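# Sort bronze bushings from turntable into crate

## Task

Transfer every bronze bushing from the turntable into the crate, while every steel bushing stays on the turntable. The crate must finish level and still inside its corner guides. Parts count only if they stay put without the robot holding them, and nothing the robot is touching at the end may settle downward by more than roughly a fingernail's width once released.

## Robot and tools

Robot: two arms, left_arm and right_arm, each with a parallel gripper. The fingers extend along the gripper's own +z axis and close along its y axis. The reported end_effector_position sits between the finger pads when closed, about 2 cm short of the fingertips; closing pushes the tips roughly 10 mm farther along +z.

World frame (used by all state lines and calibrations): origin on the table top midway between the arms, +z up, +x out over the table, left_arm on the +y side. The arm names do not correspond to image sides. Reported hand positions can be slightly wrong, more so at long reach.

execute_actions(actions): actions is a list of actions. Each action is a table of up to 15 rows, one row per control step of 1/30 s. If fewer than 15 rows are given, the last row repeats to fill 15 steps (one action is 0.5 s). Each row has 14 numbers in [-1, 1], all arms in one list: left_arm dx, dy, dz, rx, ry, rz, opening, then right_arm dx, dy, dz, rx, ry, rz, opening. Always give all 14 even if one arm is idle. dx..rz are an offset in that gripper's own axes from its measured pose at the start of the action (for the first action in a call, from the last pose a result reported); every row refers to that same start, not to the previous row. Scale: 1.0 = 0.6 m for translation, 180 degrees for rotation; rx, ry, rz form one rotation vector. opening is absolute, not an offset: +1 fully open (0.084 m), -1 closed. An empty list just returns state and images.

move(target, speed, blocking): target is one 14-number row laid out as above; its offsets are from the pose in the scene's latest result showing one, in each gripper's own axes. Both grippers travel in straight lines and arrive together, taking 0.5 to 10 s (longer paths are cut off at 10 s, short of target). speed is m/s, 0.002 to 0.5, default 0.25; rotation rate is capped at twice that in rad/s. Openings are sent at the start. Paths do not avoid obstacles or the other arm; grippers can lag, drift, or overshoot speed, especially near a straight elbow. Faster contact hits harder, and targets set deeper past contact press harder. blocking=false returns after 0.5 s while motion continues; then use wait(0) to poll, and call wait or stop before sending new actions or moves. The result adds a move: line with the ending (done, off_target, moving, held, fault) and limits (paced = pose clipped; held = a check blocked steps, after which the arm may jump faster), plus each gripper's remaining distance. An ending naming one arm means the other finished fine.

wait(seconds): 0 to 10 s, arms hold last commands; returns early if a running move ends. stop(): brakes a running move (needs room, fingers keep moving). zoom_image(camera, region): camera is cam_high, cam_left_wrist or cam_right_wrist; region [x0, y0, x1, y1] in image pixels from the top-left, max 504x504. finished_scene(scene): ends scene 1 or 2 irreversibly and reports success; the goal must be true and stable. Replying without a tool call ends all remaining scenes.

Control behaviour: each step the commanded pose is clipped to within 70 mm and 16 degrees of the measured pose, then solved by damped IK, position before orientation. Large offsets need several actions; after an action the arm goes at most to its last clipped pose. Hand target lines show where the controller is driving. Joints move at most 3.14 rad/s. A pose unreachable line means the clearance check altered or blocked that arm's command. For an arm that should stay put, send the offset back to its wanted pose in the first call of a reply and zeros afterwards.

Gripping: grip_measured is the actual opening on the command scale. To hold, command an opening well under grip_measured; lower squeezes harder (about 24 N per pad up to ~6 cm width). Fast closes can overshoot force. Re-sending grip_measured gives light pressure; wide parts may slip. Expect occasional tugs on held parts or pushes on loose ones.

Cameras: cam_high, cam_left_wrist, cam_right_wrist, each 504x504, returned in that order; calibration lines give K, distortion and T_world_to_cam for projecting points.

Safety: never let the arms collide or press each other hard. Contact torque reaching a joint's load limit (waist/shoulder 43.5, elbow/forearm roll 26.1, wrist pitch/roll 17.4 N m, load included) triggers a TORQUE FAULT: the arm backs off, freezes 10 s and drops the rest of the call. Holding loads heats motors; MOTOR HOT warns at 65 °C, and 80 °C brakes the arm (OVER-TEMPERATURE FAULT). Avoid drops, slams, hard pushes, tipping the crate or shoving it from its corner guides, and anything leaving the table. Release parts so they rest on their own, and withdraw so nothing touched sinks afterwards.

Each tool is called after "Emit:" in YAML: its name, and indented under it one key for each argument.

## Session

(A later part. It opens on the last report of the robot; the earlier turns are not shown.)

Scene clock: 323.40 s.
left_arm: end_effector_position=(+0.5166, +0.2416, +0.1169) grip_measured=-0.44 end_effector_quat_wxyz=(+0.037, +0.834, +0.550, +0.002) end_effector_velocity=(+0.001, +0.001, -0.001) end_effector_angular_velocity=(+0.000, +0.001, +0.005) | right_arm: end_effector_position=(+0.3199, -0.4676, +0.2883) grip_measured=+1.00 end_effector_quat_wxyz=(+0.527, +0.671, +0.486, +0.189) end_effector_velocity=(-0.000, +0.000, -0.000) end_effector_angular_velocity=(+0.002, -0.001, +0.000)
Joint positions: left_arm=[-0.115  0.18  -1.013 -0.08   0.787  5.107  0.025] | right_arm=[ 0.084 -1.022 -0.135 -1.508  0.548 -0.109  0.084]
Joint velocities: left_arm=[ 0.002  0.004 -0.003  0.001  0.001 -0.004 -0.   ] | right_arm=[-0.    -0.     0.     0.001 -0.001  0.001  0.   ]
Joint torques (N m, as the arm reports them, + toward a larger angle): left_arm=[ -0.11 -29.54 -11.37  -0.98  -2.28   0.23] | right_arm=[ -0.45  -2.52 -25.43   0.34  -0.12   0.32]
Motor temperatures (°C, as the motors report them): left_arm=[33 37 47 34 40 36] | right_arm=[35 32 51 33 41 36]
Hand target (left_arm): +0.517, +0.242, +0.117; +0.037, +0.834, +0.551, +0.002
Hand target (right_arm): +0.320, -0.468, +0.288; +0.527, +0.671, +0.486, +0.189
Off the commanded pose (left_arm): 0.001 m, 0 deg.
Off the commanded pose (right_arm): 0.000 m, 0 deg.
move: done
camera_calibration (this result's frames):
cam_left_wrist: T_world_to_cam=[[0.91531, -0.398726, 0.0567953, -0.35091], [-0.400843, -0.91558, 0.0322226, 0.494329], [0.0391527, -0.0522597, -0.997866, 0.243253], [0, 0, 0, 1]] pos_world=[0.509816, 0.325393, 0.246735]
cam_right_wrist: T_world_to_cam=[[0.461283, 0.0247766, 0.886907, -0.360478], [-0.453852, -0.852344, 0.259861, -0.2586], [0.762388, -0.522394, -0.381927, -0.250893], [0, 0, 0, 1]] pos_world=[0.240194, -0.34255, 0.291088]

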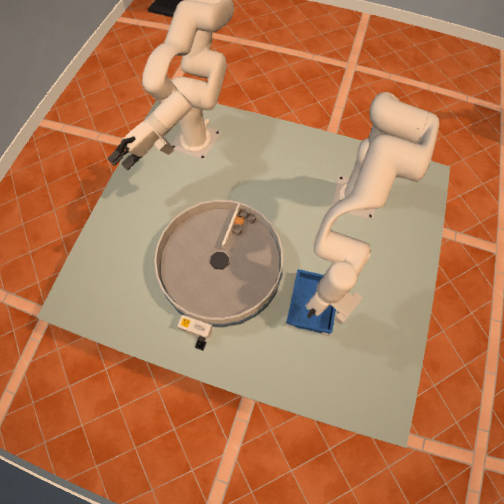

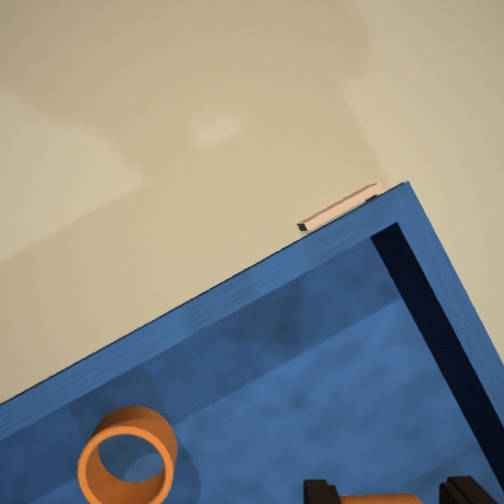

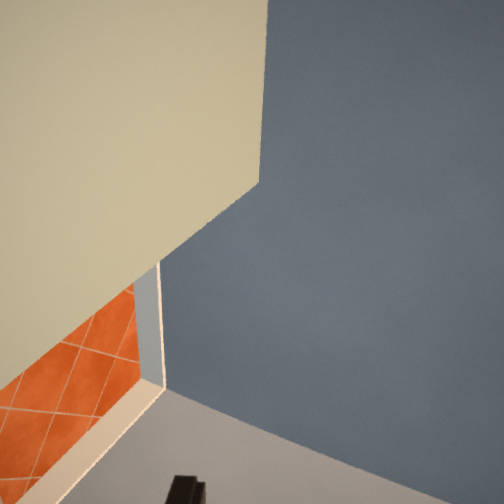

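Emit:
move:
  target: [0,-0.05,0.07,0.018,0.01,0,-1,0,0,0,0,0,0,1]
  speed: 0.1

Emit:
move:
  target: [0,0,0,0,0,0,0.3,0,0,0,0,0,0,1]

Emit:
move:
  target: [0,0,-0.25,0,0,0,0.3,0,0,0,0,0,0,1]
  speed: 0.2

Emit:
move:
  target: [-0.6,-0.027,0,0,0,-0.14,-1,0,0,0,0,0,0,1]
  speed: 0.3

Scene clock: 331.47 s.
left_arm: end_effector_position=(+0.4915, +0.2507, +0.0736) grip_measured=-0.44 end_effector_quat_wxyz=(+0.005, +0.835, +0.551, -0.000) end_effector_velocity=(-0.001, -0.001, -0.002) end_effector_angular_velocity=(+0.003, +0.002, -0.004) | right_arm: end_effector_position=(+0.3199, -0.4676, +0.2883) grip_measured=+1.00 end_effector_quat_wxyz=(+0.527, +0.671, +0.486, +0.189) end_effector_velocity=(+0.000, +0.000, -0.000) end_effector_angular_velocity=(-0.001, +0.001, +0.001)
Joint positions: left_arm=[-0.117  0.211 -0.92  -0.013  0.704  5.06   0.025] | right_arm=[ 0.084 -1.022 -0.135 -1.508  0.548 -0.109  0.084]
Joint velocities: left_arm=[-0.004  0.002  0.005  0.004 -0.005 -0.003  0.   ] | right_arm=[ 0.     0.001 -0.     0.    -0.    -0.001  0.   ]
Joint torques (N m, as the arm reports them, + toward a larger angle): left_arm=[  0.58 -29.37 -10.7   -1.18  -2.21  -0.12] | right_arm=[ -0.59  -2.37 -25.65   0.48  -0.15   0.33]
Motor temperatures (°C, as the motors report them): left_arm=[33 38 47 34 40 36] | right_arm=[35 32 52 33 41 36]
Hand target (left_arm): +0.491, +0.251, +0.073; +0.005, +0.835, +0.551, -0.001
Hand target (right_arm): +0.320, -0.468, +0.288; +0.527, +0.671, +0.486, +0.189
Off the commanded pose (left_arm): 0.001 m, 0 deg.
Off the commanded pose (right_arm): 0.000 m, 0 deg.
move: done
camera_calibration (this result's frames):
cam_left_wrist: T_world_to_cam=[[0.916372, -0.400325, 0.00119168, -0.317772], [-0.400327, -0.916372, 0.00109183, 0.496233], [0.000654932, -0.00147759, -0.999999, 0.207831], [0, 0, 0, 1]] pos_world=[0.489717, 0.327829, 0.207668]
cam_right_wrist: T_world_to_cam=[[0.461283, 0.0247766, 0.886907, -0.360478], [-0.453852, -0.852344, 0.259861, -0.2586], [0.762388, -0.522394, -0.381927, -0.250893], [0, 0, 0, 1]] pos_world=[0.240194, -0.34255, 0.291088]

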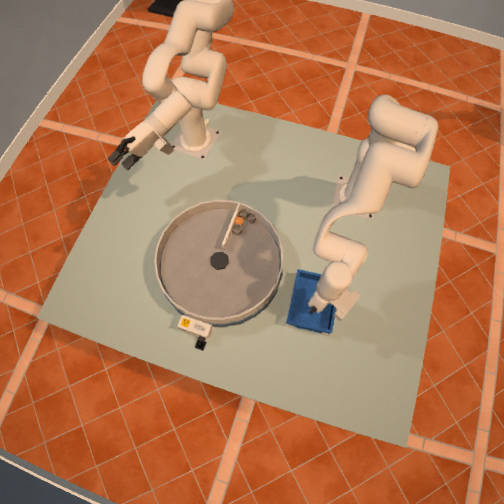

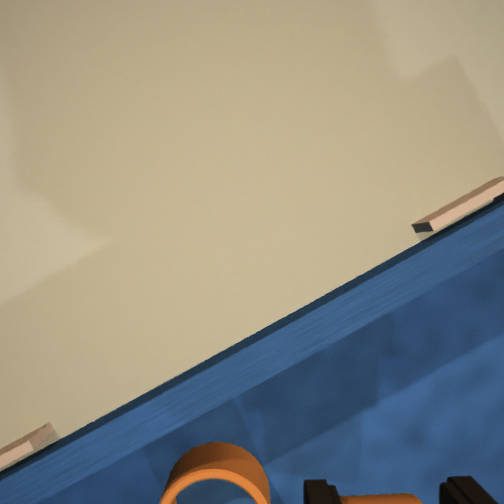

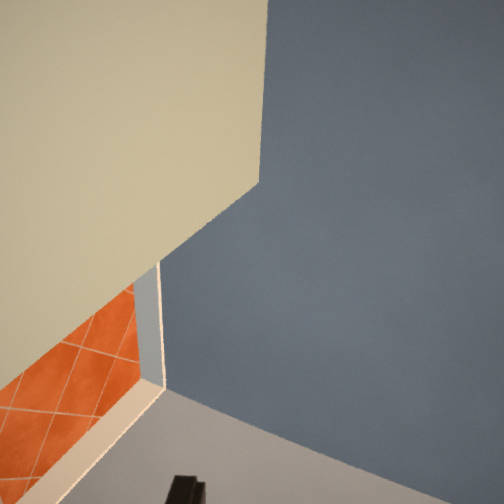

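Scene clock: 332.00 s.
left_arm: end_effector_position=(+0.4915, +0.2507, +0.0736) grip_measured=+0.29 end_effector_quat_wxyz=(+0.005, +0.835, +0.551, -0.000) end_effector_velocity=(-0.000, -0.001, -0.000) end_effector_angular_velocity=(+0.000, +0.001, -0.003) | right_arm: end_effector_position=(+0.3199, -0.4676, +0.2883) grip_measured=+1.00 end_effector_quat_wxyz=(+0.527, +0.671, +0.486, +0.189) end_effector_velocity=(+0.000, +0.000, +0.000) end_effector_angular_velocity=(-0.001, +0.000, +0.001)
Joint positions: left_arm=[-0.117  0.211 -0.92  -0.013  0.704  5.06   0.056] | right_arm=[ 0.084 -1.022 -0.135 -1.508  0.548 -0.109  0.084]
Joint velocities: left_arm=[-0.002  0.     0.001  0.     0.     0.001  0.   ] | right_arm=[ 0.    -0.    -0.     0.    -0.001 -0.002  0.   ]
Joint torques (N m, as the arm reports them, + toward a larger angle): left_arm=[  0.86 -29.07 -10.7   -0.76  -2.16  -0.16] | right_arm=[ -0.83  -2.72 -25.69   0.46  -0.04   0.2 ]
Motor temperatures (°C, as the motors report them): left_arm=[33 38 47 34 40 36] | right_arm=[35 32 52 33 41 36]
Hand target (left_arm): +0.491, +0.251, +0.074; +0.005, +0.835, +0.551, -0.000
Hand target (right_arm): +0.320, -0.468, +0.288; +0.527, +0.671, +0.486, +0.189
Off the commanded pose (left_arm): 0.000 m, 0 deg.
Off the commanded pose (right_arm): 0.000 m, 0 deg.
move: done
camera_calibration (this result's frames):
cam_left_wrist: T_world_to_cam=[[0.916373, -0.400324, 0.00123425, -0.317789], [-0.400325, -0.916373, 0.00107834, 0.496238], [0.000699345, -0.00148226, -0.999999, 0.207828], [0, 0, 0, 1]] pos_world=[0.489724, 0.327829, 0.207685]
cam_right_wrist: T_world_to_cam=[[0.461283, 0.0247767, 0.886907, -0.360478], [-0.453852, -0.852344, 0.259861, -0.2586], [0.762388, -0.522394, -0.381927, -0.250893], [0, 0, 0, 1]] pos_world=[0.240194, -0.34255, 0.291088]

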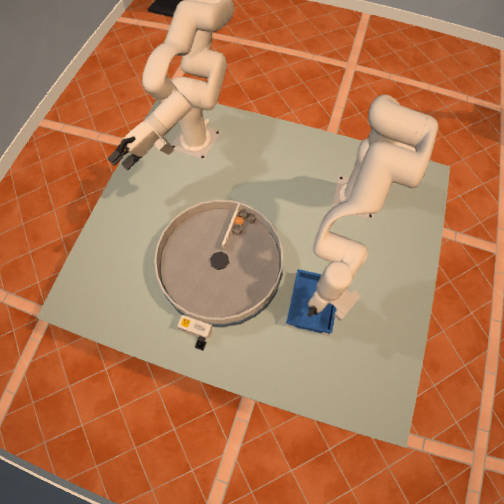

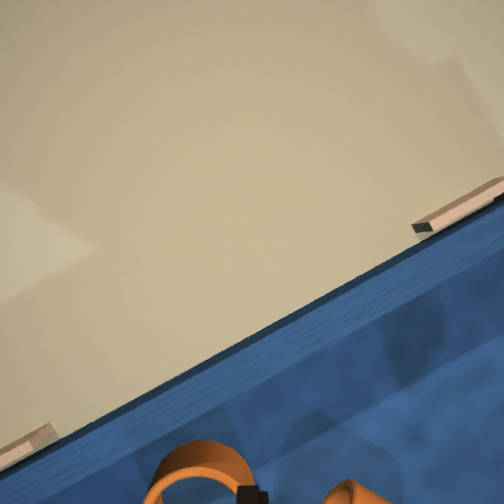

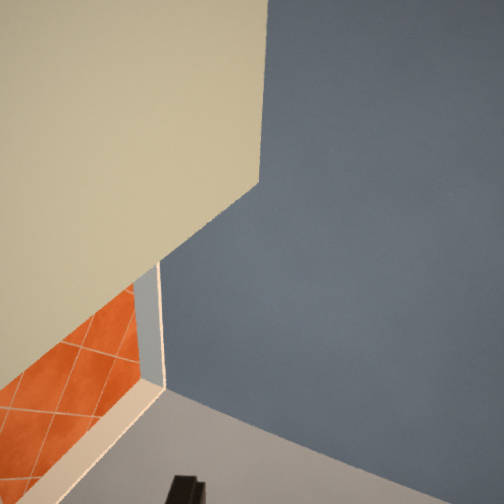

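Scene clock: 333.20 s.
left_arm: end_effector_position=(+0.4900, +0.2524, +0.2225) grip_measured=+0.29 end_effector_quat_wxyz=(+0.004, +0.835, +0.551, -0.001) end_effector_velocity=(+0.002, +0.000, +0.006) end_effector_angular_velocity=(-0.000, -0.007, +0.000) | right_arm: end_effector_position=(+0.3199, -0.4676, +0.2883) grip_measured=+1.00 end_effector_quat_wxyz=(+0.527, +0.671, +0.486, +0.189) end_effector_velocity=(-0.000, -0.001, -0.000) end_effector_angular_velocity=(-0.003, +0.001, -0.001)
Joint positions: left_arm=[-0.113 -0.011 -1.112 -0.009  1.119  5.057  0.056] | right_arm=[ 0.084 -1.022 -0.135 -1.508  0.548 -0.109  0.084]
Joint velocities: left_arm=[ 0.001 -0.004 -0.013 -0.     0.01   0.     0.   ] | right_arm=[ 0.     0.     0.    -0.001  0.002 -0.001  0.   ]
Joint torques (N m, as the arm reports them, + toward a larger angle): left_arm=[  0.   -26.08 -12.49  -1.22  -2.29   0.19] | right_arm=[ -0.79  -2.75 -25.63   0.56  -0.01   0.36]
Motor temperatures (°C, as the motors report them): left_arm=[33 38 47 34 40 36] | right_arm=[35 32 52 33 41 36]
Hand target (left_arm): +0.490, +0.252, +0.224; +0.005, +0.835, +0.551, -0.000
Hand target (right_arm): +0.320, -0.468, +0.288; +0.527, +0.671, +0.486, +0.189
Off the commanded pose (left_arm): 0.001 m, 0 deg.
Off the commanded pose (right_arm): 0.000 m, 0 deg.
move: done
camera_calibration (this result's frames):
cam_left_wrist: T_world_to_cam=[[0.916583, -0.399843, -0.000629148, -0.31574], [-0.399842, -0.916583, 0.00129271, 0.496782], [-0.00109355, -0.000933318, -0.999999, 0.357446], [0, 0, 0, 1]] pos_world=[0.488428, 0.329429, 0.356605]
cam_right_wrist: T_world_to_cam=[[0.461283, 0.0247766, 0.886907, -0.360478], [-0.453852, -0.852344, 0.259861, -0.2586], [0.762388, -0.522394, -0.381927, -0.250893], [0, 0, 0, 1]] pos_world=[0.240194, -0.34255, 0.291088]

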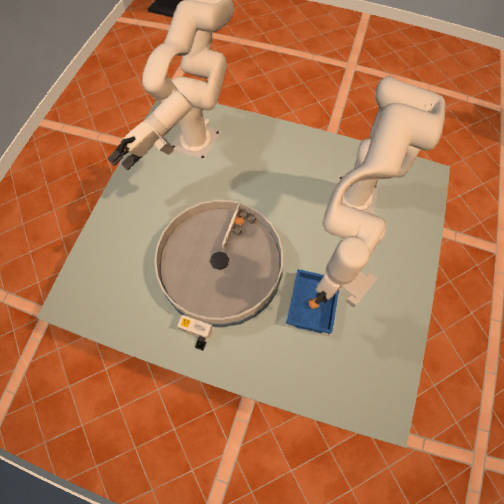

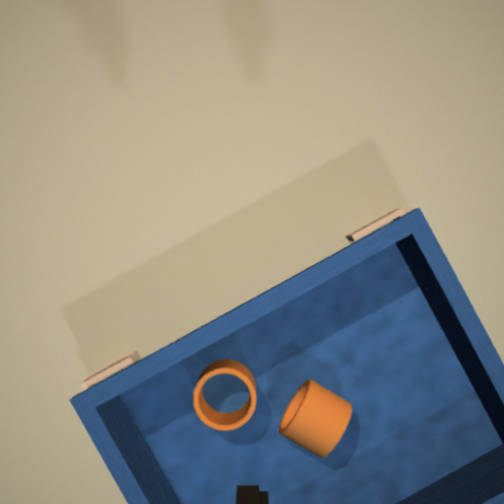

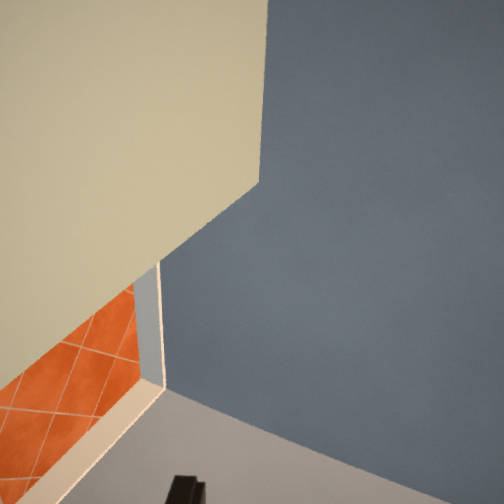

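Scene clock: 335.00 s.
left_arm: end_effector_position=(+0.3339, -0.0714, +0.2253) grip_measured=-1.00 end_effector_quat_wxyz=(+0.005, +0.694, +0.720, -0.002) end_effector_velocity=(-0.001, -0.002, +0.000) end_effector_angular_velocity=(+0.003, +0.000, -0.000) | right_arm: end_effector_position=(+0.3199, -0.4676, +0.2883) grip_measured=+1.00 end_effector_quat_wxyz=(+0.527, +0.671, +0.486, +0.189) end_effector_velocity=(+0.000, +0.000, -0.000) end_effector_angular_velocity=(+0.001, +0.001, +0.001)
Joint positions: left_arm=[-0.898 -0.007 -1.124 -0.003  1.12   3.83   0.   ] | right_arm=[ 0.084 -1.022 -0.135 -1.508  0.548 -0.109  0.084]
Joint velocities: left_arm=[-0.006  0.005 -0.006  0.002  0.004 -0.006  0.   ] | right_arm=[-0.     0.001 -0.     0.001 -0.002 -0.     0.   ]
Joint torques (N m, as the arm reports them, + toward a larger angle): left_arm=[ -0.03 -25.88 -12.31  -1.12  -2.26   0.07] | right_arm=[ -0.38  -2.47 -25.54   0.33   0.09   0.23]
Motor temperatures (°C, as the motors report them): left_arm=[33 38 48 34 40 36] | right_arm=[35 32 52 33 41 36]
Hand target (left_arm): +0.334, -0.072, +0.225; +0.005, +0.694, +0.720, -0.002
Hand target (right_arm): +0.320, -0.468, +0.288; +0.527, +0.671, +0.486, +0.189
Off the commanded pose (left_arm): 0.001 m, 0 deg.
Off the commanded pose (right_arm): 0.000 m, 0 deg.
move: done
camera_calibration (this result's frames):
cam_left_wrist: T_world_to_cam=[[0.999578, 0.0288917, -0.00300585, -0.298676], [0.0289058, -0.999571, 0.0047602, -0.0122966], [-0.00286703, -0.00484508, -0.999984, 0.360108], [0, 0, 0, 1]] pos_world=[0.299938, -0.00191734, 0.359263]
cam_right_wrist: T_world_to_cam=[[0.461283, 0.0247767, 0.886907, -0.360478], [-0.453852, -0.852344, 0.259861, -0.2586], [0.762388, -0.522394, -0.381927, -0.250893], [0, 0, 0, 1]] pos_world=[0.240194, -0.34255, 0.291088]

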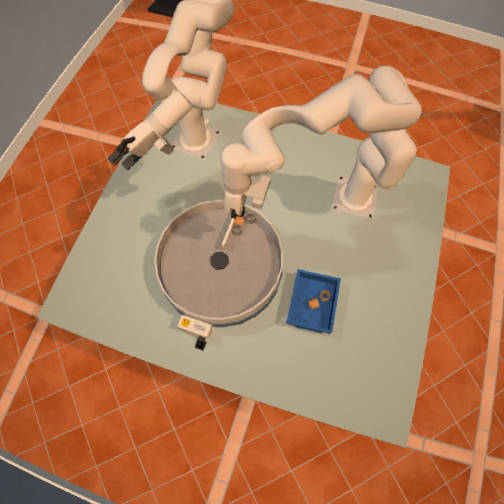

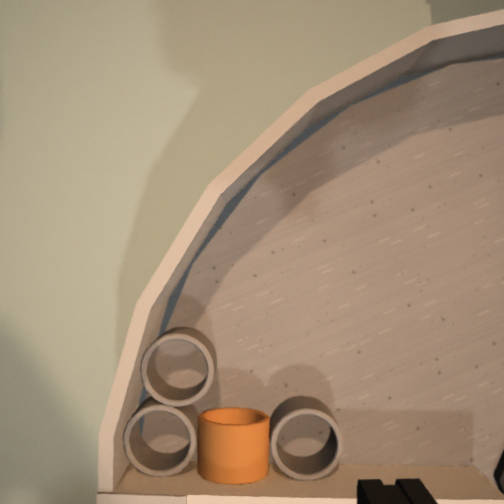

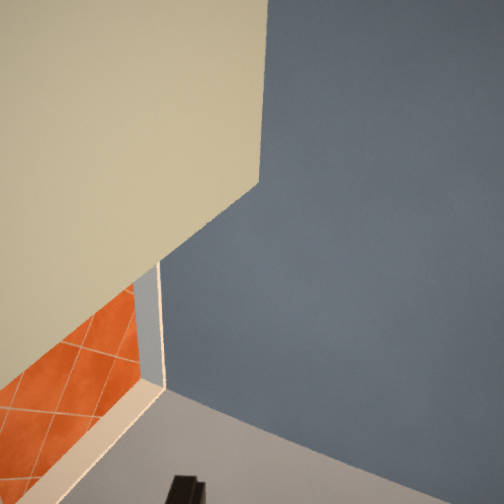

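Emit:
move:
  target: [-0.005,-0.068,0.16,0,0,0.5,0.3,0,0,0,0,0,0,1]
  speed: 0.15

Emit:
move:
  target: [0,0,0.085,0,0,0,0.3,0,0,0,0,0,0,1]
  speed: 0.05

Emit:
move:
  target: [0,0,-0.005,0,0,0,-1,0,0,0,0,0,0,1]

Emit:
move:
  target: [0,0,-0.2,0,0,0,-1,0,0,0,0,0,0,1]
  speed: 0.15

Scene clock: 349.03 s.
left_arm: end_effector_position=(+0.2937, -0.0771, +0.1293) grip_measured=+0.29 end_effector_quat_wxyz=(+0.005, +1.000, +0.018, +0.002) end_effector_velocity=(-0.000, +0.000, -0.001) end_effector_angular_velocity=(-0.000, +0.001, -0.007) | right_arm: end_effector_position=(+0.3199, -0.4676, +0.2883) grip_measured=+1.00 end_effector_quat_wxyz=(+0.527, +0.671, +0.486, +0.189) end_effector_velocity=(-0.000, -0.000, +0.000) end_effector_angular_velocity=(+0.001, -0.001, -0.001)
Joint positions: left_arm=[-0.974  0.043 -0.889 -0.003  0.835  5.326  0.056] | right_arm=[ 0.084 -1.022 -0.135 -1.508  0.548 -0.109  0.084]
Joint velocities: left_arm=[ 0.     0.     0.002 -0.001 -0.002  0.008  0.   ] | right_arm=[-0.    -0.    -0.     0.001  0.     0.001  0.   ]
Joint torques (N m, as the arm reports them, + toward a larger angle): left_arm=[  0.67 -26.01 -11.43  -1.5   -2.18  -0.13] | right_arm=[ -0.65  -2.27 -25.51   0.43   0.03   0.28]
Motor temperatures (°C, as the motors report them): left_arm=[33 38 48 34 39 36] | right_arm=[35 32 52 33 41 36]
Hand target (left_arm): +0.294, -0.077, +0.129; +0.005, +1.000, +0.018, +0.002
Hand target (right_arm): +0.320, -0.468, +0.288; +0.527, +0.671, +0.486, +0.189
Off the commanded pose (left_arm): 0.000 m, 0 deg.
Off the commanded pose (right_arm): 0.000 m, 0 deg.
move: done
camera_calibration (this result's frames):
cam_left_wrist: T_world_to_cam=[[0.0291405, -0.999571, 0.00285393, -0.0537116], [-0.999533, -0.0291654, -0.00912269, 0.36226], [0.00920201, -0.00258676, -0.999954, 0.260582], [0, 0, 0, 1]] pos_world=[0.361258, -0.042449, 0.264028]
cam_right_wrist: T_world_to_cam=[[0.461284, 0.0247768, 0.886907, -0.360478], [-0.453852, -0.852344, 0.259861, -0.2586], [0.762388, -0.522394, -0.381927, -0.250893], [0, 0, 0, 1]] pos_world=[0.240194, -0.34255, 0.291088]

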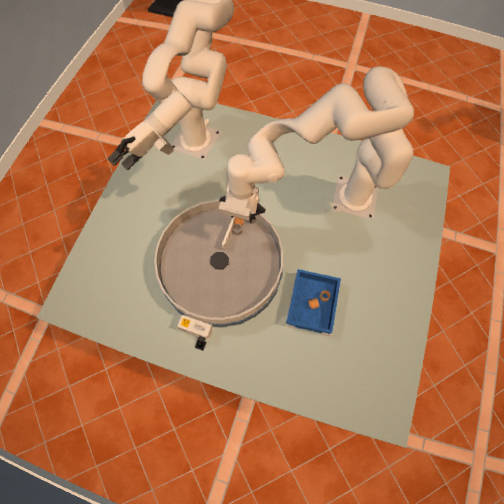

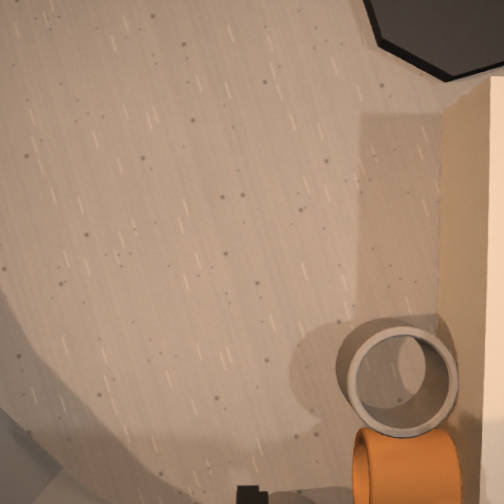

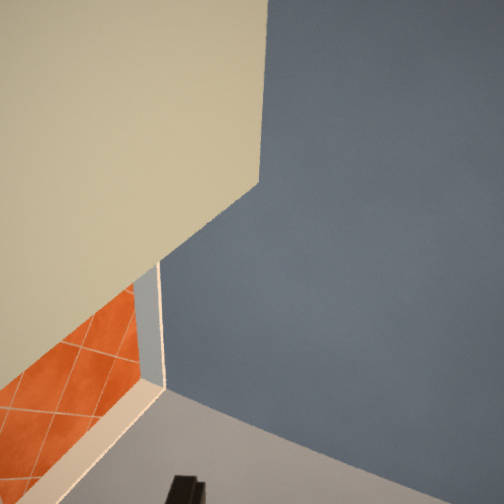

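Scene clock: 350.93 s.
left_arm: end_effector_position=(+0.2936, -0.0796, +0.0784) grip_measured=+0.41 end_effector_quat_wxyz=(+0.006, +1.000, +0.017, +0.002) end_effector_velocity=(+0.000, +0.000, +0.001) end_effector_angular_velocity=(+0.001, -0.001, -0.002) | right_arm: end_effector_position=(+0.3199, -0.4676, +0.2883) grip_measured=+1.00 end_effector_quat_wxyz=(+0.527, +0.671, +0.486, +0.189) end_effector_velocity=(-0.000, -0.000, +0.000) end_effector_angular_velocity=(+0.000, -0.000, -0.001)
Joint positions: left_arm=[-0.977  0.147 -0.848 -0.005  0.688  5.326  0.061] | right_arm=[ 0.084 -1.022 -0.135 -1.508  0.548 -0.109  0.084]
Joint velocities: left_arm=[ 0.001 -0.002  0.     0.002  0.001  0.001  0.   ] | right_arm=[-0.    -0.001  0.001  0.001  0.001 -0.     0.   ]
Joint torques (N m, as the arm reports them, + toward a larger angle): left_arm=[  3.61 -19.46  -1.63  -0.74   4.34  -0.16] | right_arm=[ -0.91  -2.3  -25.59   0.38  -0.12   0.23]
Motor temperatures (°C, as the motors report them): left_arm=[33 38 47 34 40 36] | right_arm=[35 32 52 33 41 36]
Hand target (left_arm): +0.294, -0.078, +0.078; +0.005, +1.000, +0.018, +0.002
Hand target (right_arm): +0.320, -0.468, +0.288; +0.527, +0.671, +0.486, +0.189
Off the commanded pose (left_arm): 0.002 m, 0 deg.
Off the commanded pose (right_arm): 0.000 m, 0 deg.
move: done
camera_calibration (this result's frames):
cam_left_wrist: T_world_to_cam=[[0.0271997, -0.999617, 0.00516107, -0.0557074], [-0.999582, -0.0272486, -0.00964905, 0.361841], [0.00978598, -0.00489646, -0.99994, 0.209314], [0, 0, 0, 1]] pos_world=[0.361157, -0.0448015, 0.21308]
cam_right_wrist: T_world_to_cam=[[0.461284, 0.0247769, 0.886907, -0.360478], [-0.453852, -0.852344, 0.259862, -0.2586], [0.762388, -0.522394, -0.381927, -0.250893], [0, 0, 0, 1]] pos_world=[0.240194, -0.34255, 0.291088]

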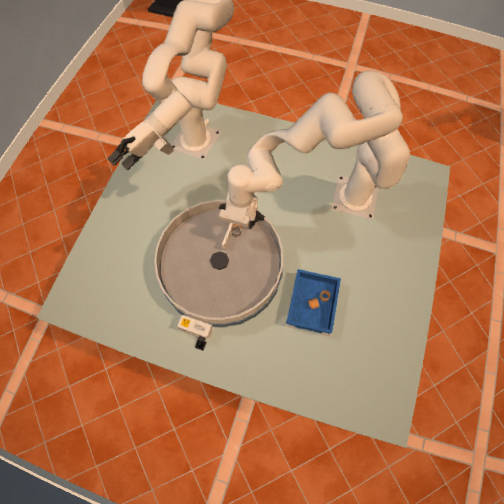

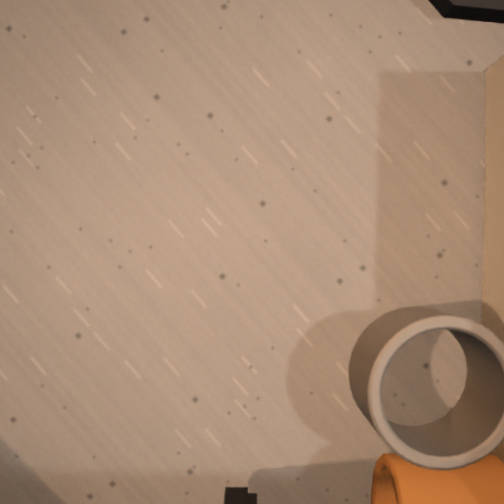

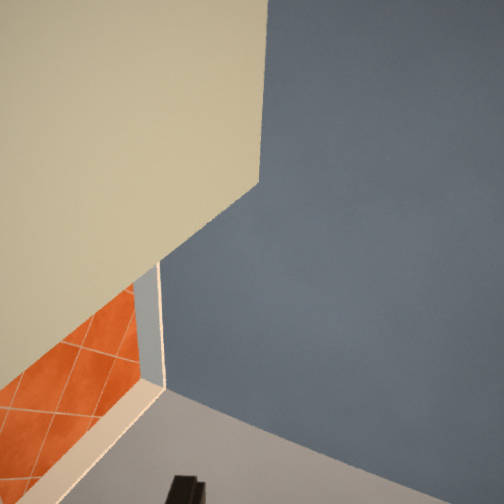

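Scene clock: 351.63 s.
left_arm: end_effector_position=(+0.2930, -0.0798, +0.0802) grip_measured=+0.41 end_effector_quat_wxyz=(+0.006, +1.000, +0.017, +0.002) end_effector_velocity=(-0.001, -0.000, +0.002) end_effector_angular_velocity=(-0.000, -0.001, -0.002) | right_arm: end_effector_position=(+0.3199, -0.4676, +0.2883) grip_measured=+1.00 end_effector_quat_wxyz=(+0.527, +0.671, +0.486, +0.189) end_effector_velocity=(-0.000, +0.000, +0.000) end_effector_angular_velocity=(+0.002, -0.002, -0.000)
Joint positions: left_arm=[-0.978  0.142 -0.848 -0.005  0.693  5.326  0.061] | right_arm=[ 0.084 -1.022 -0.135 -1.508  0.548 -0.109  0.084]
Joint velocities: left_arm=[-0.002 -0.006 -0.001  0.     0.006 -0.    -0.   ] | right_arm=[-0.    -0.001  0.     0.    -0.001  0.002  0.   ]
Joint torques (N m, as the arm reports them, + toward a larger angle): left_arm=[  5.99 -31.31  -4.17  -0.3    4.79   0.08] | right_arm=[ -0.7   -2.43 -25.66   0.44   0.02   0.41]
Motor temperatures (°C, as the motors report them): left_arm=[33 38 47 34 40 36] | right_arm=[35 32 52 33 41 36]
Hand target (left_arm): +0.294, -0.080, +0.081; +0.006, +1.000, +0.017, +0.002
Hand target (right_arm): +0.320, -0.468, +0.288; +0.527, +0.671, +0.486, +0.189
Off the commanded pose (left_arm): 0.001 m, 0 deg.
Off the commanded pose (right_arm): 0.000 m, 0 deg.
move: done
camera_calibration (this result's frames):
cam_left_wrist: T_world_to_cam=[[0.0262312, -0.999641, 0.00548779, -0.0556368], [-0.999608, -0.0262832, -0.00962472, 0.361395], [0.0097655, -0.00523317, -0.999939, 0.211176], [0, 0, 0, 1]] pos_world=[0.360651, -0.045013, 0.214946]
cam_right_wrist: T_world_to_cam=[[0.461284, 0.0247769, 0.886907, -0.360478], [-0.453852, -0.852344, 0.259862, -0.2586], [0.762388, -0.522394, -0.381927, -0.250893], [0, 0, 0, 1]] pos_world=[0.240194, -0.34255, 0.291088]

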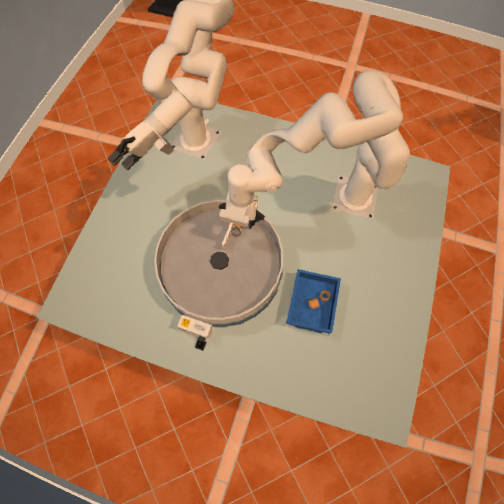

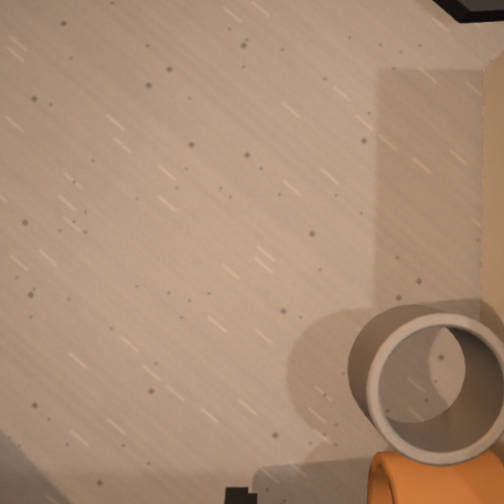

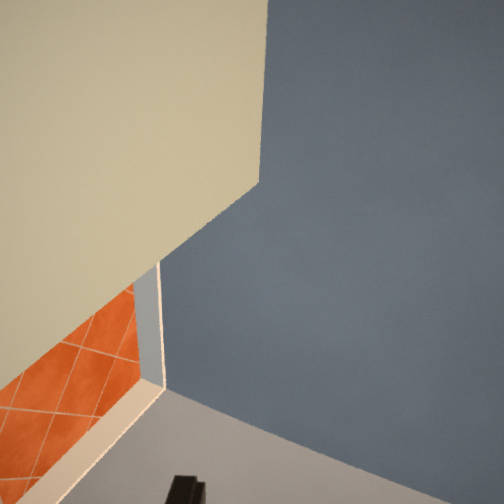

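Scene clock: 352.87 s.
left_arm: end_effector_position=(+0.2923, -0.0777, +0.1994) grip_measured=-1.00 end_effector_quat_wxyz=(+0.006, +1.000, +0.017, +0.002) end_effector_velocity=(+0.001, -0.002, +0.005) end_effector_angular_velocity=(-0.005, -0.003, -0.000) | right_arm: end_effector_position=(+0.3199, -0.4676, +0.2883) grip_measured=+1.00 end_effector_quat_wxyz=(+0.527, +0.671, +0.486, +0.189) end_effector_velocity=(-0.000, -0.001, +0.000) end_effector_angular_velocity=(-0.001, +0.000, -0.002)
Joint positions: left_arm=[-0.976 -0.056 -0.991 -0.004  1.036  5.325  0.   ] | right_arm=[ 0.084 -1.022 -0.135 -1.508  0.548 -0.109  0.084]
Joint velocities: left_arm=[-0.    -0.003 -0.01  -0.     0.007 -0.     0.   ] | right_arm=[ 0.    -0.     0.     0.001  0.002 -0.001  0.   ]
Joint torques (N m, as the arm reports them, + toward a larger angle): left_arm=[  0.75 -25.13 -12.18  -0.98  -2.38  -0.18] | right_arm=[ -0.39  -2.17 -25.5    0.45  -0.01   0.19]
Motor temperatures (°C, as the motors report them): left_arm=[33 38 47 34 40 36] | right_arm=[35 32 52 33 41 36]
Hand target (left_arm): +0.292, -0.078, +0.200; +0.006, +1.000, +0.017, +0.003
Hand target (right_arm): +0.320, -0.468, +0.288; +0.527, +0.671, +0.486, +0.189
Off the commanded pose (left_arm): 0.001 m, 0 deg.
Off the commanded pose (right_arm): 0.000 m, 0 deg.
move: done
camera_calibration (this result's frames):
cam_left_wrist: T_world_to_cam=[[0.0267179, -0.999635, 0.00408803, -0.0539774], [-0.999601, -0.0267542, -0.00909333, 0.361713], [0.00919938, -0.00384344, -0.99995, 0.330604], [0, 0, 0, 1]] pos_world=[0.359969, -0.0430097, 0.334097]
cam_right_wrist: T_world_to_cam=[[0.461284, 0.0247769, 0.886907, -0.360478], [-0.453852, -0.852344, 0.259862, -0.2586], [0.762388, -0.522394, -0.381927, -0.250893], [0, 0, 0, 1]] pos_world=[0.240194, -0.34255, 0.291088]

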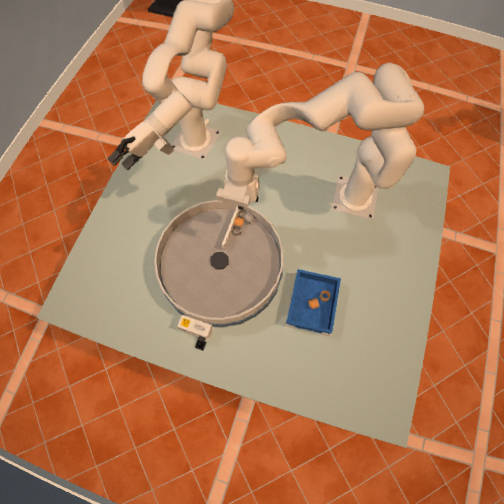

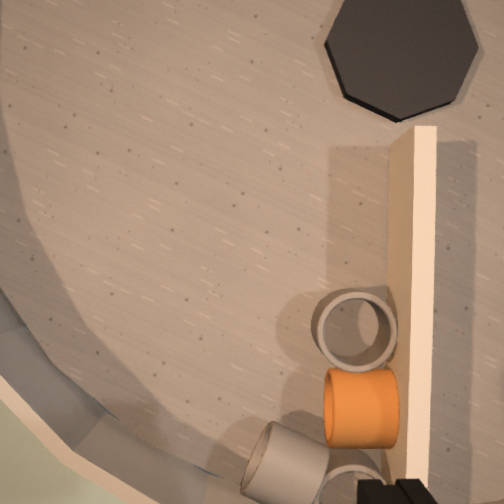

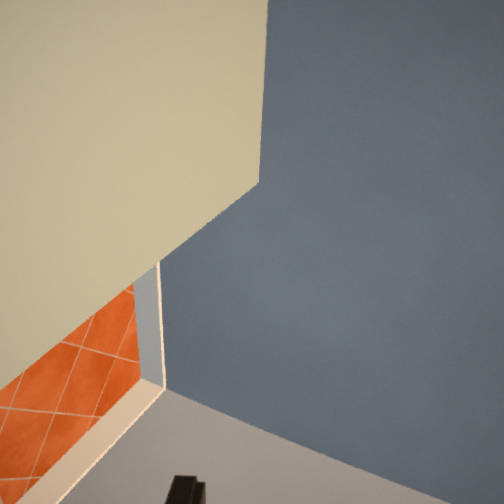

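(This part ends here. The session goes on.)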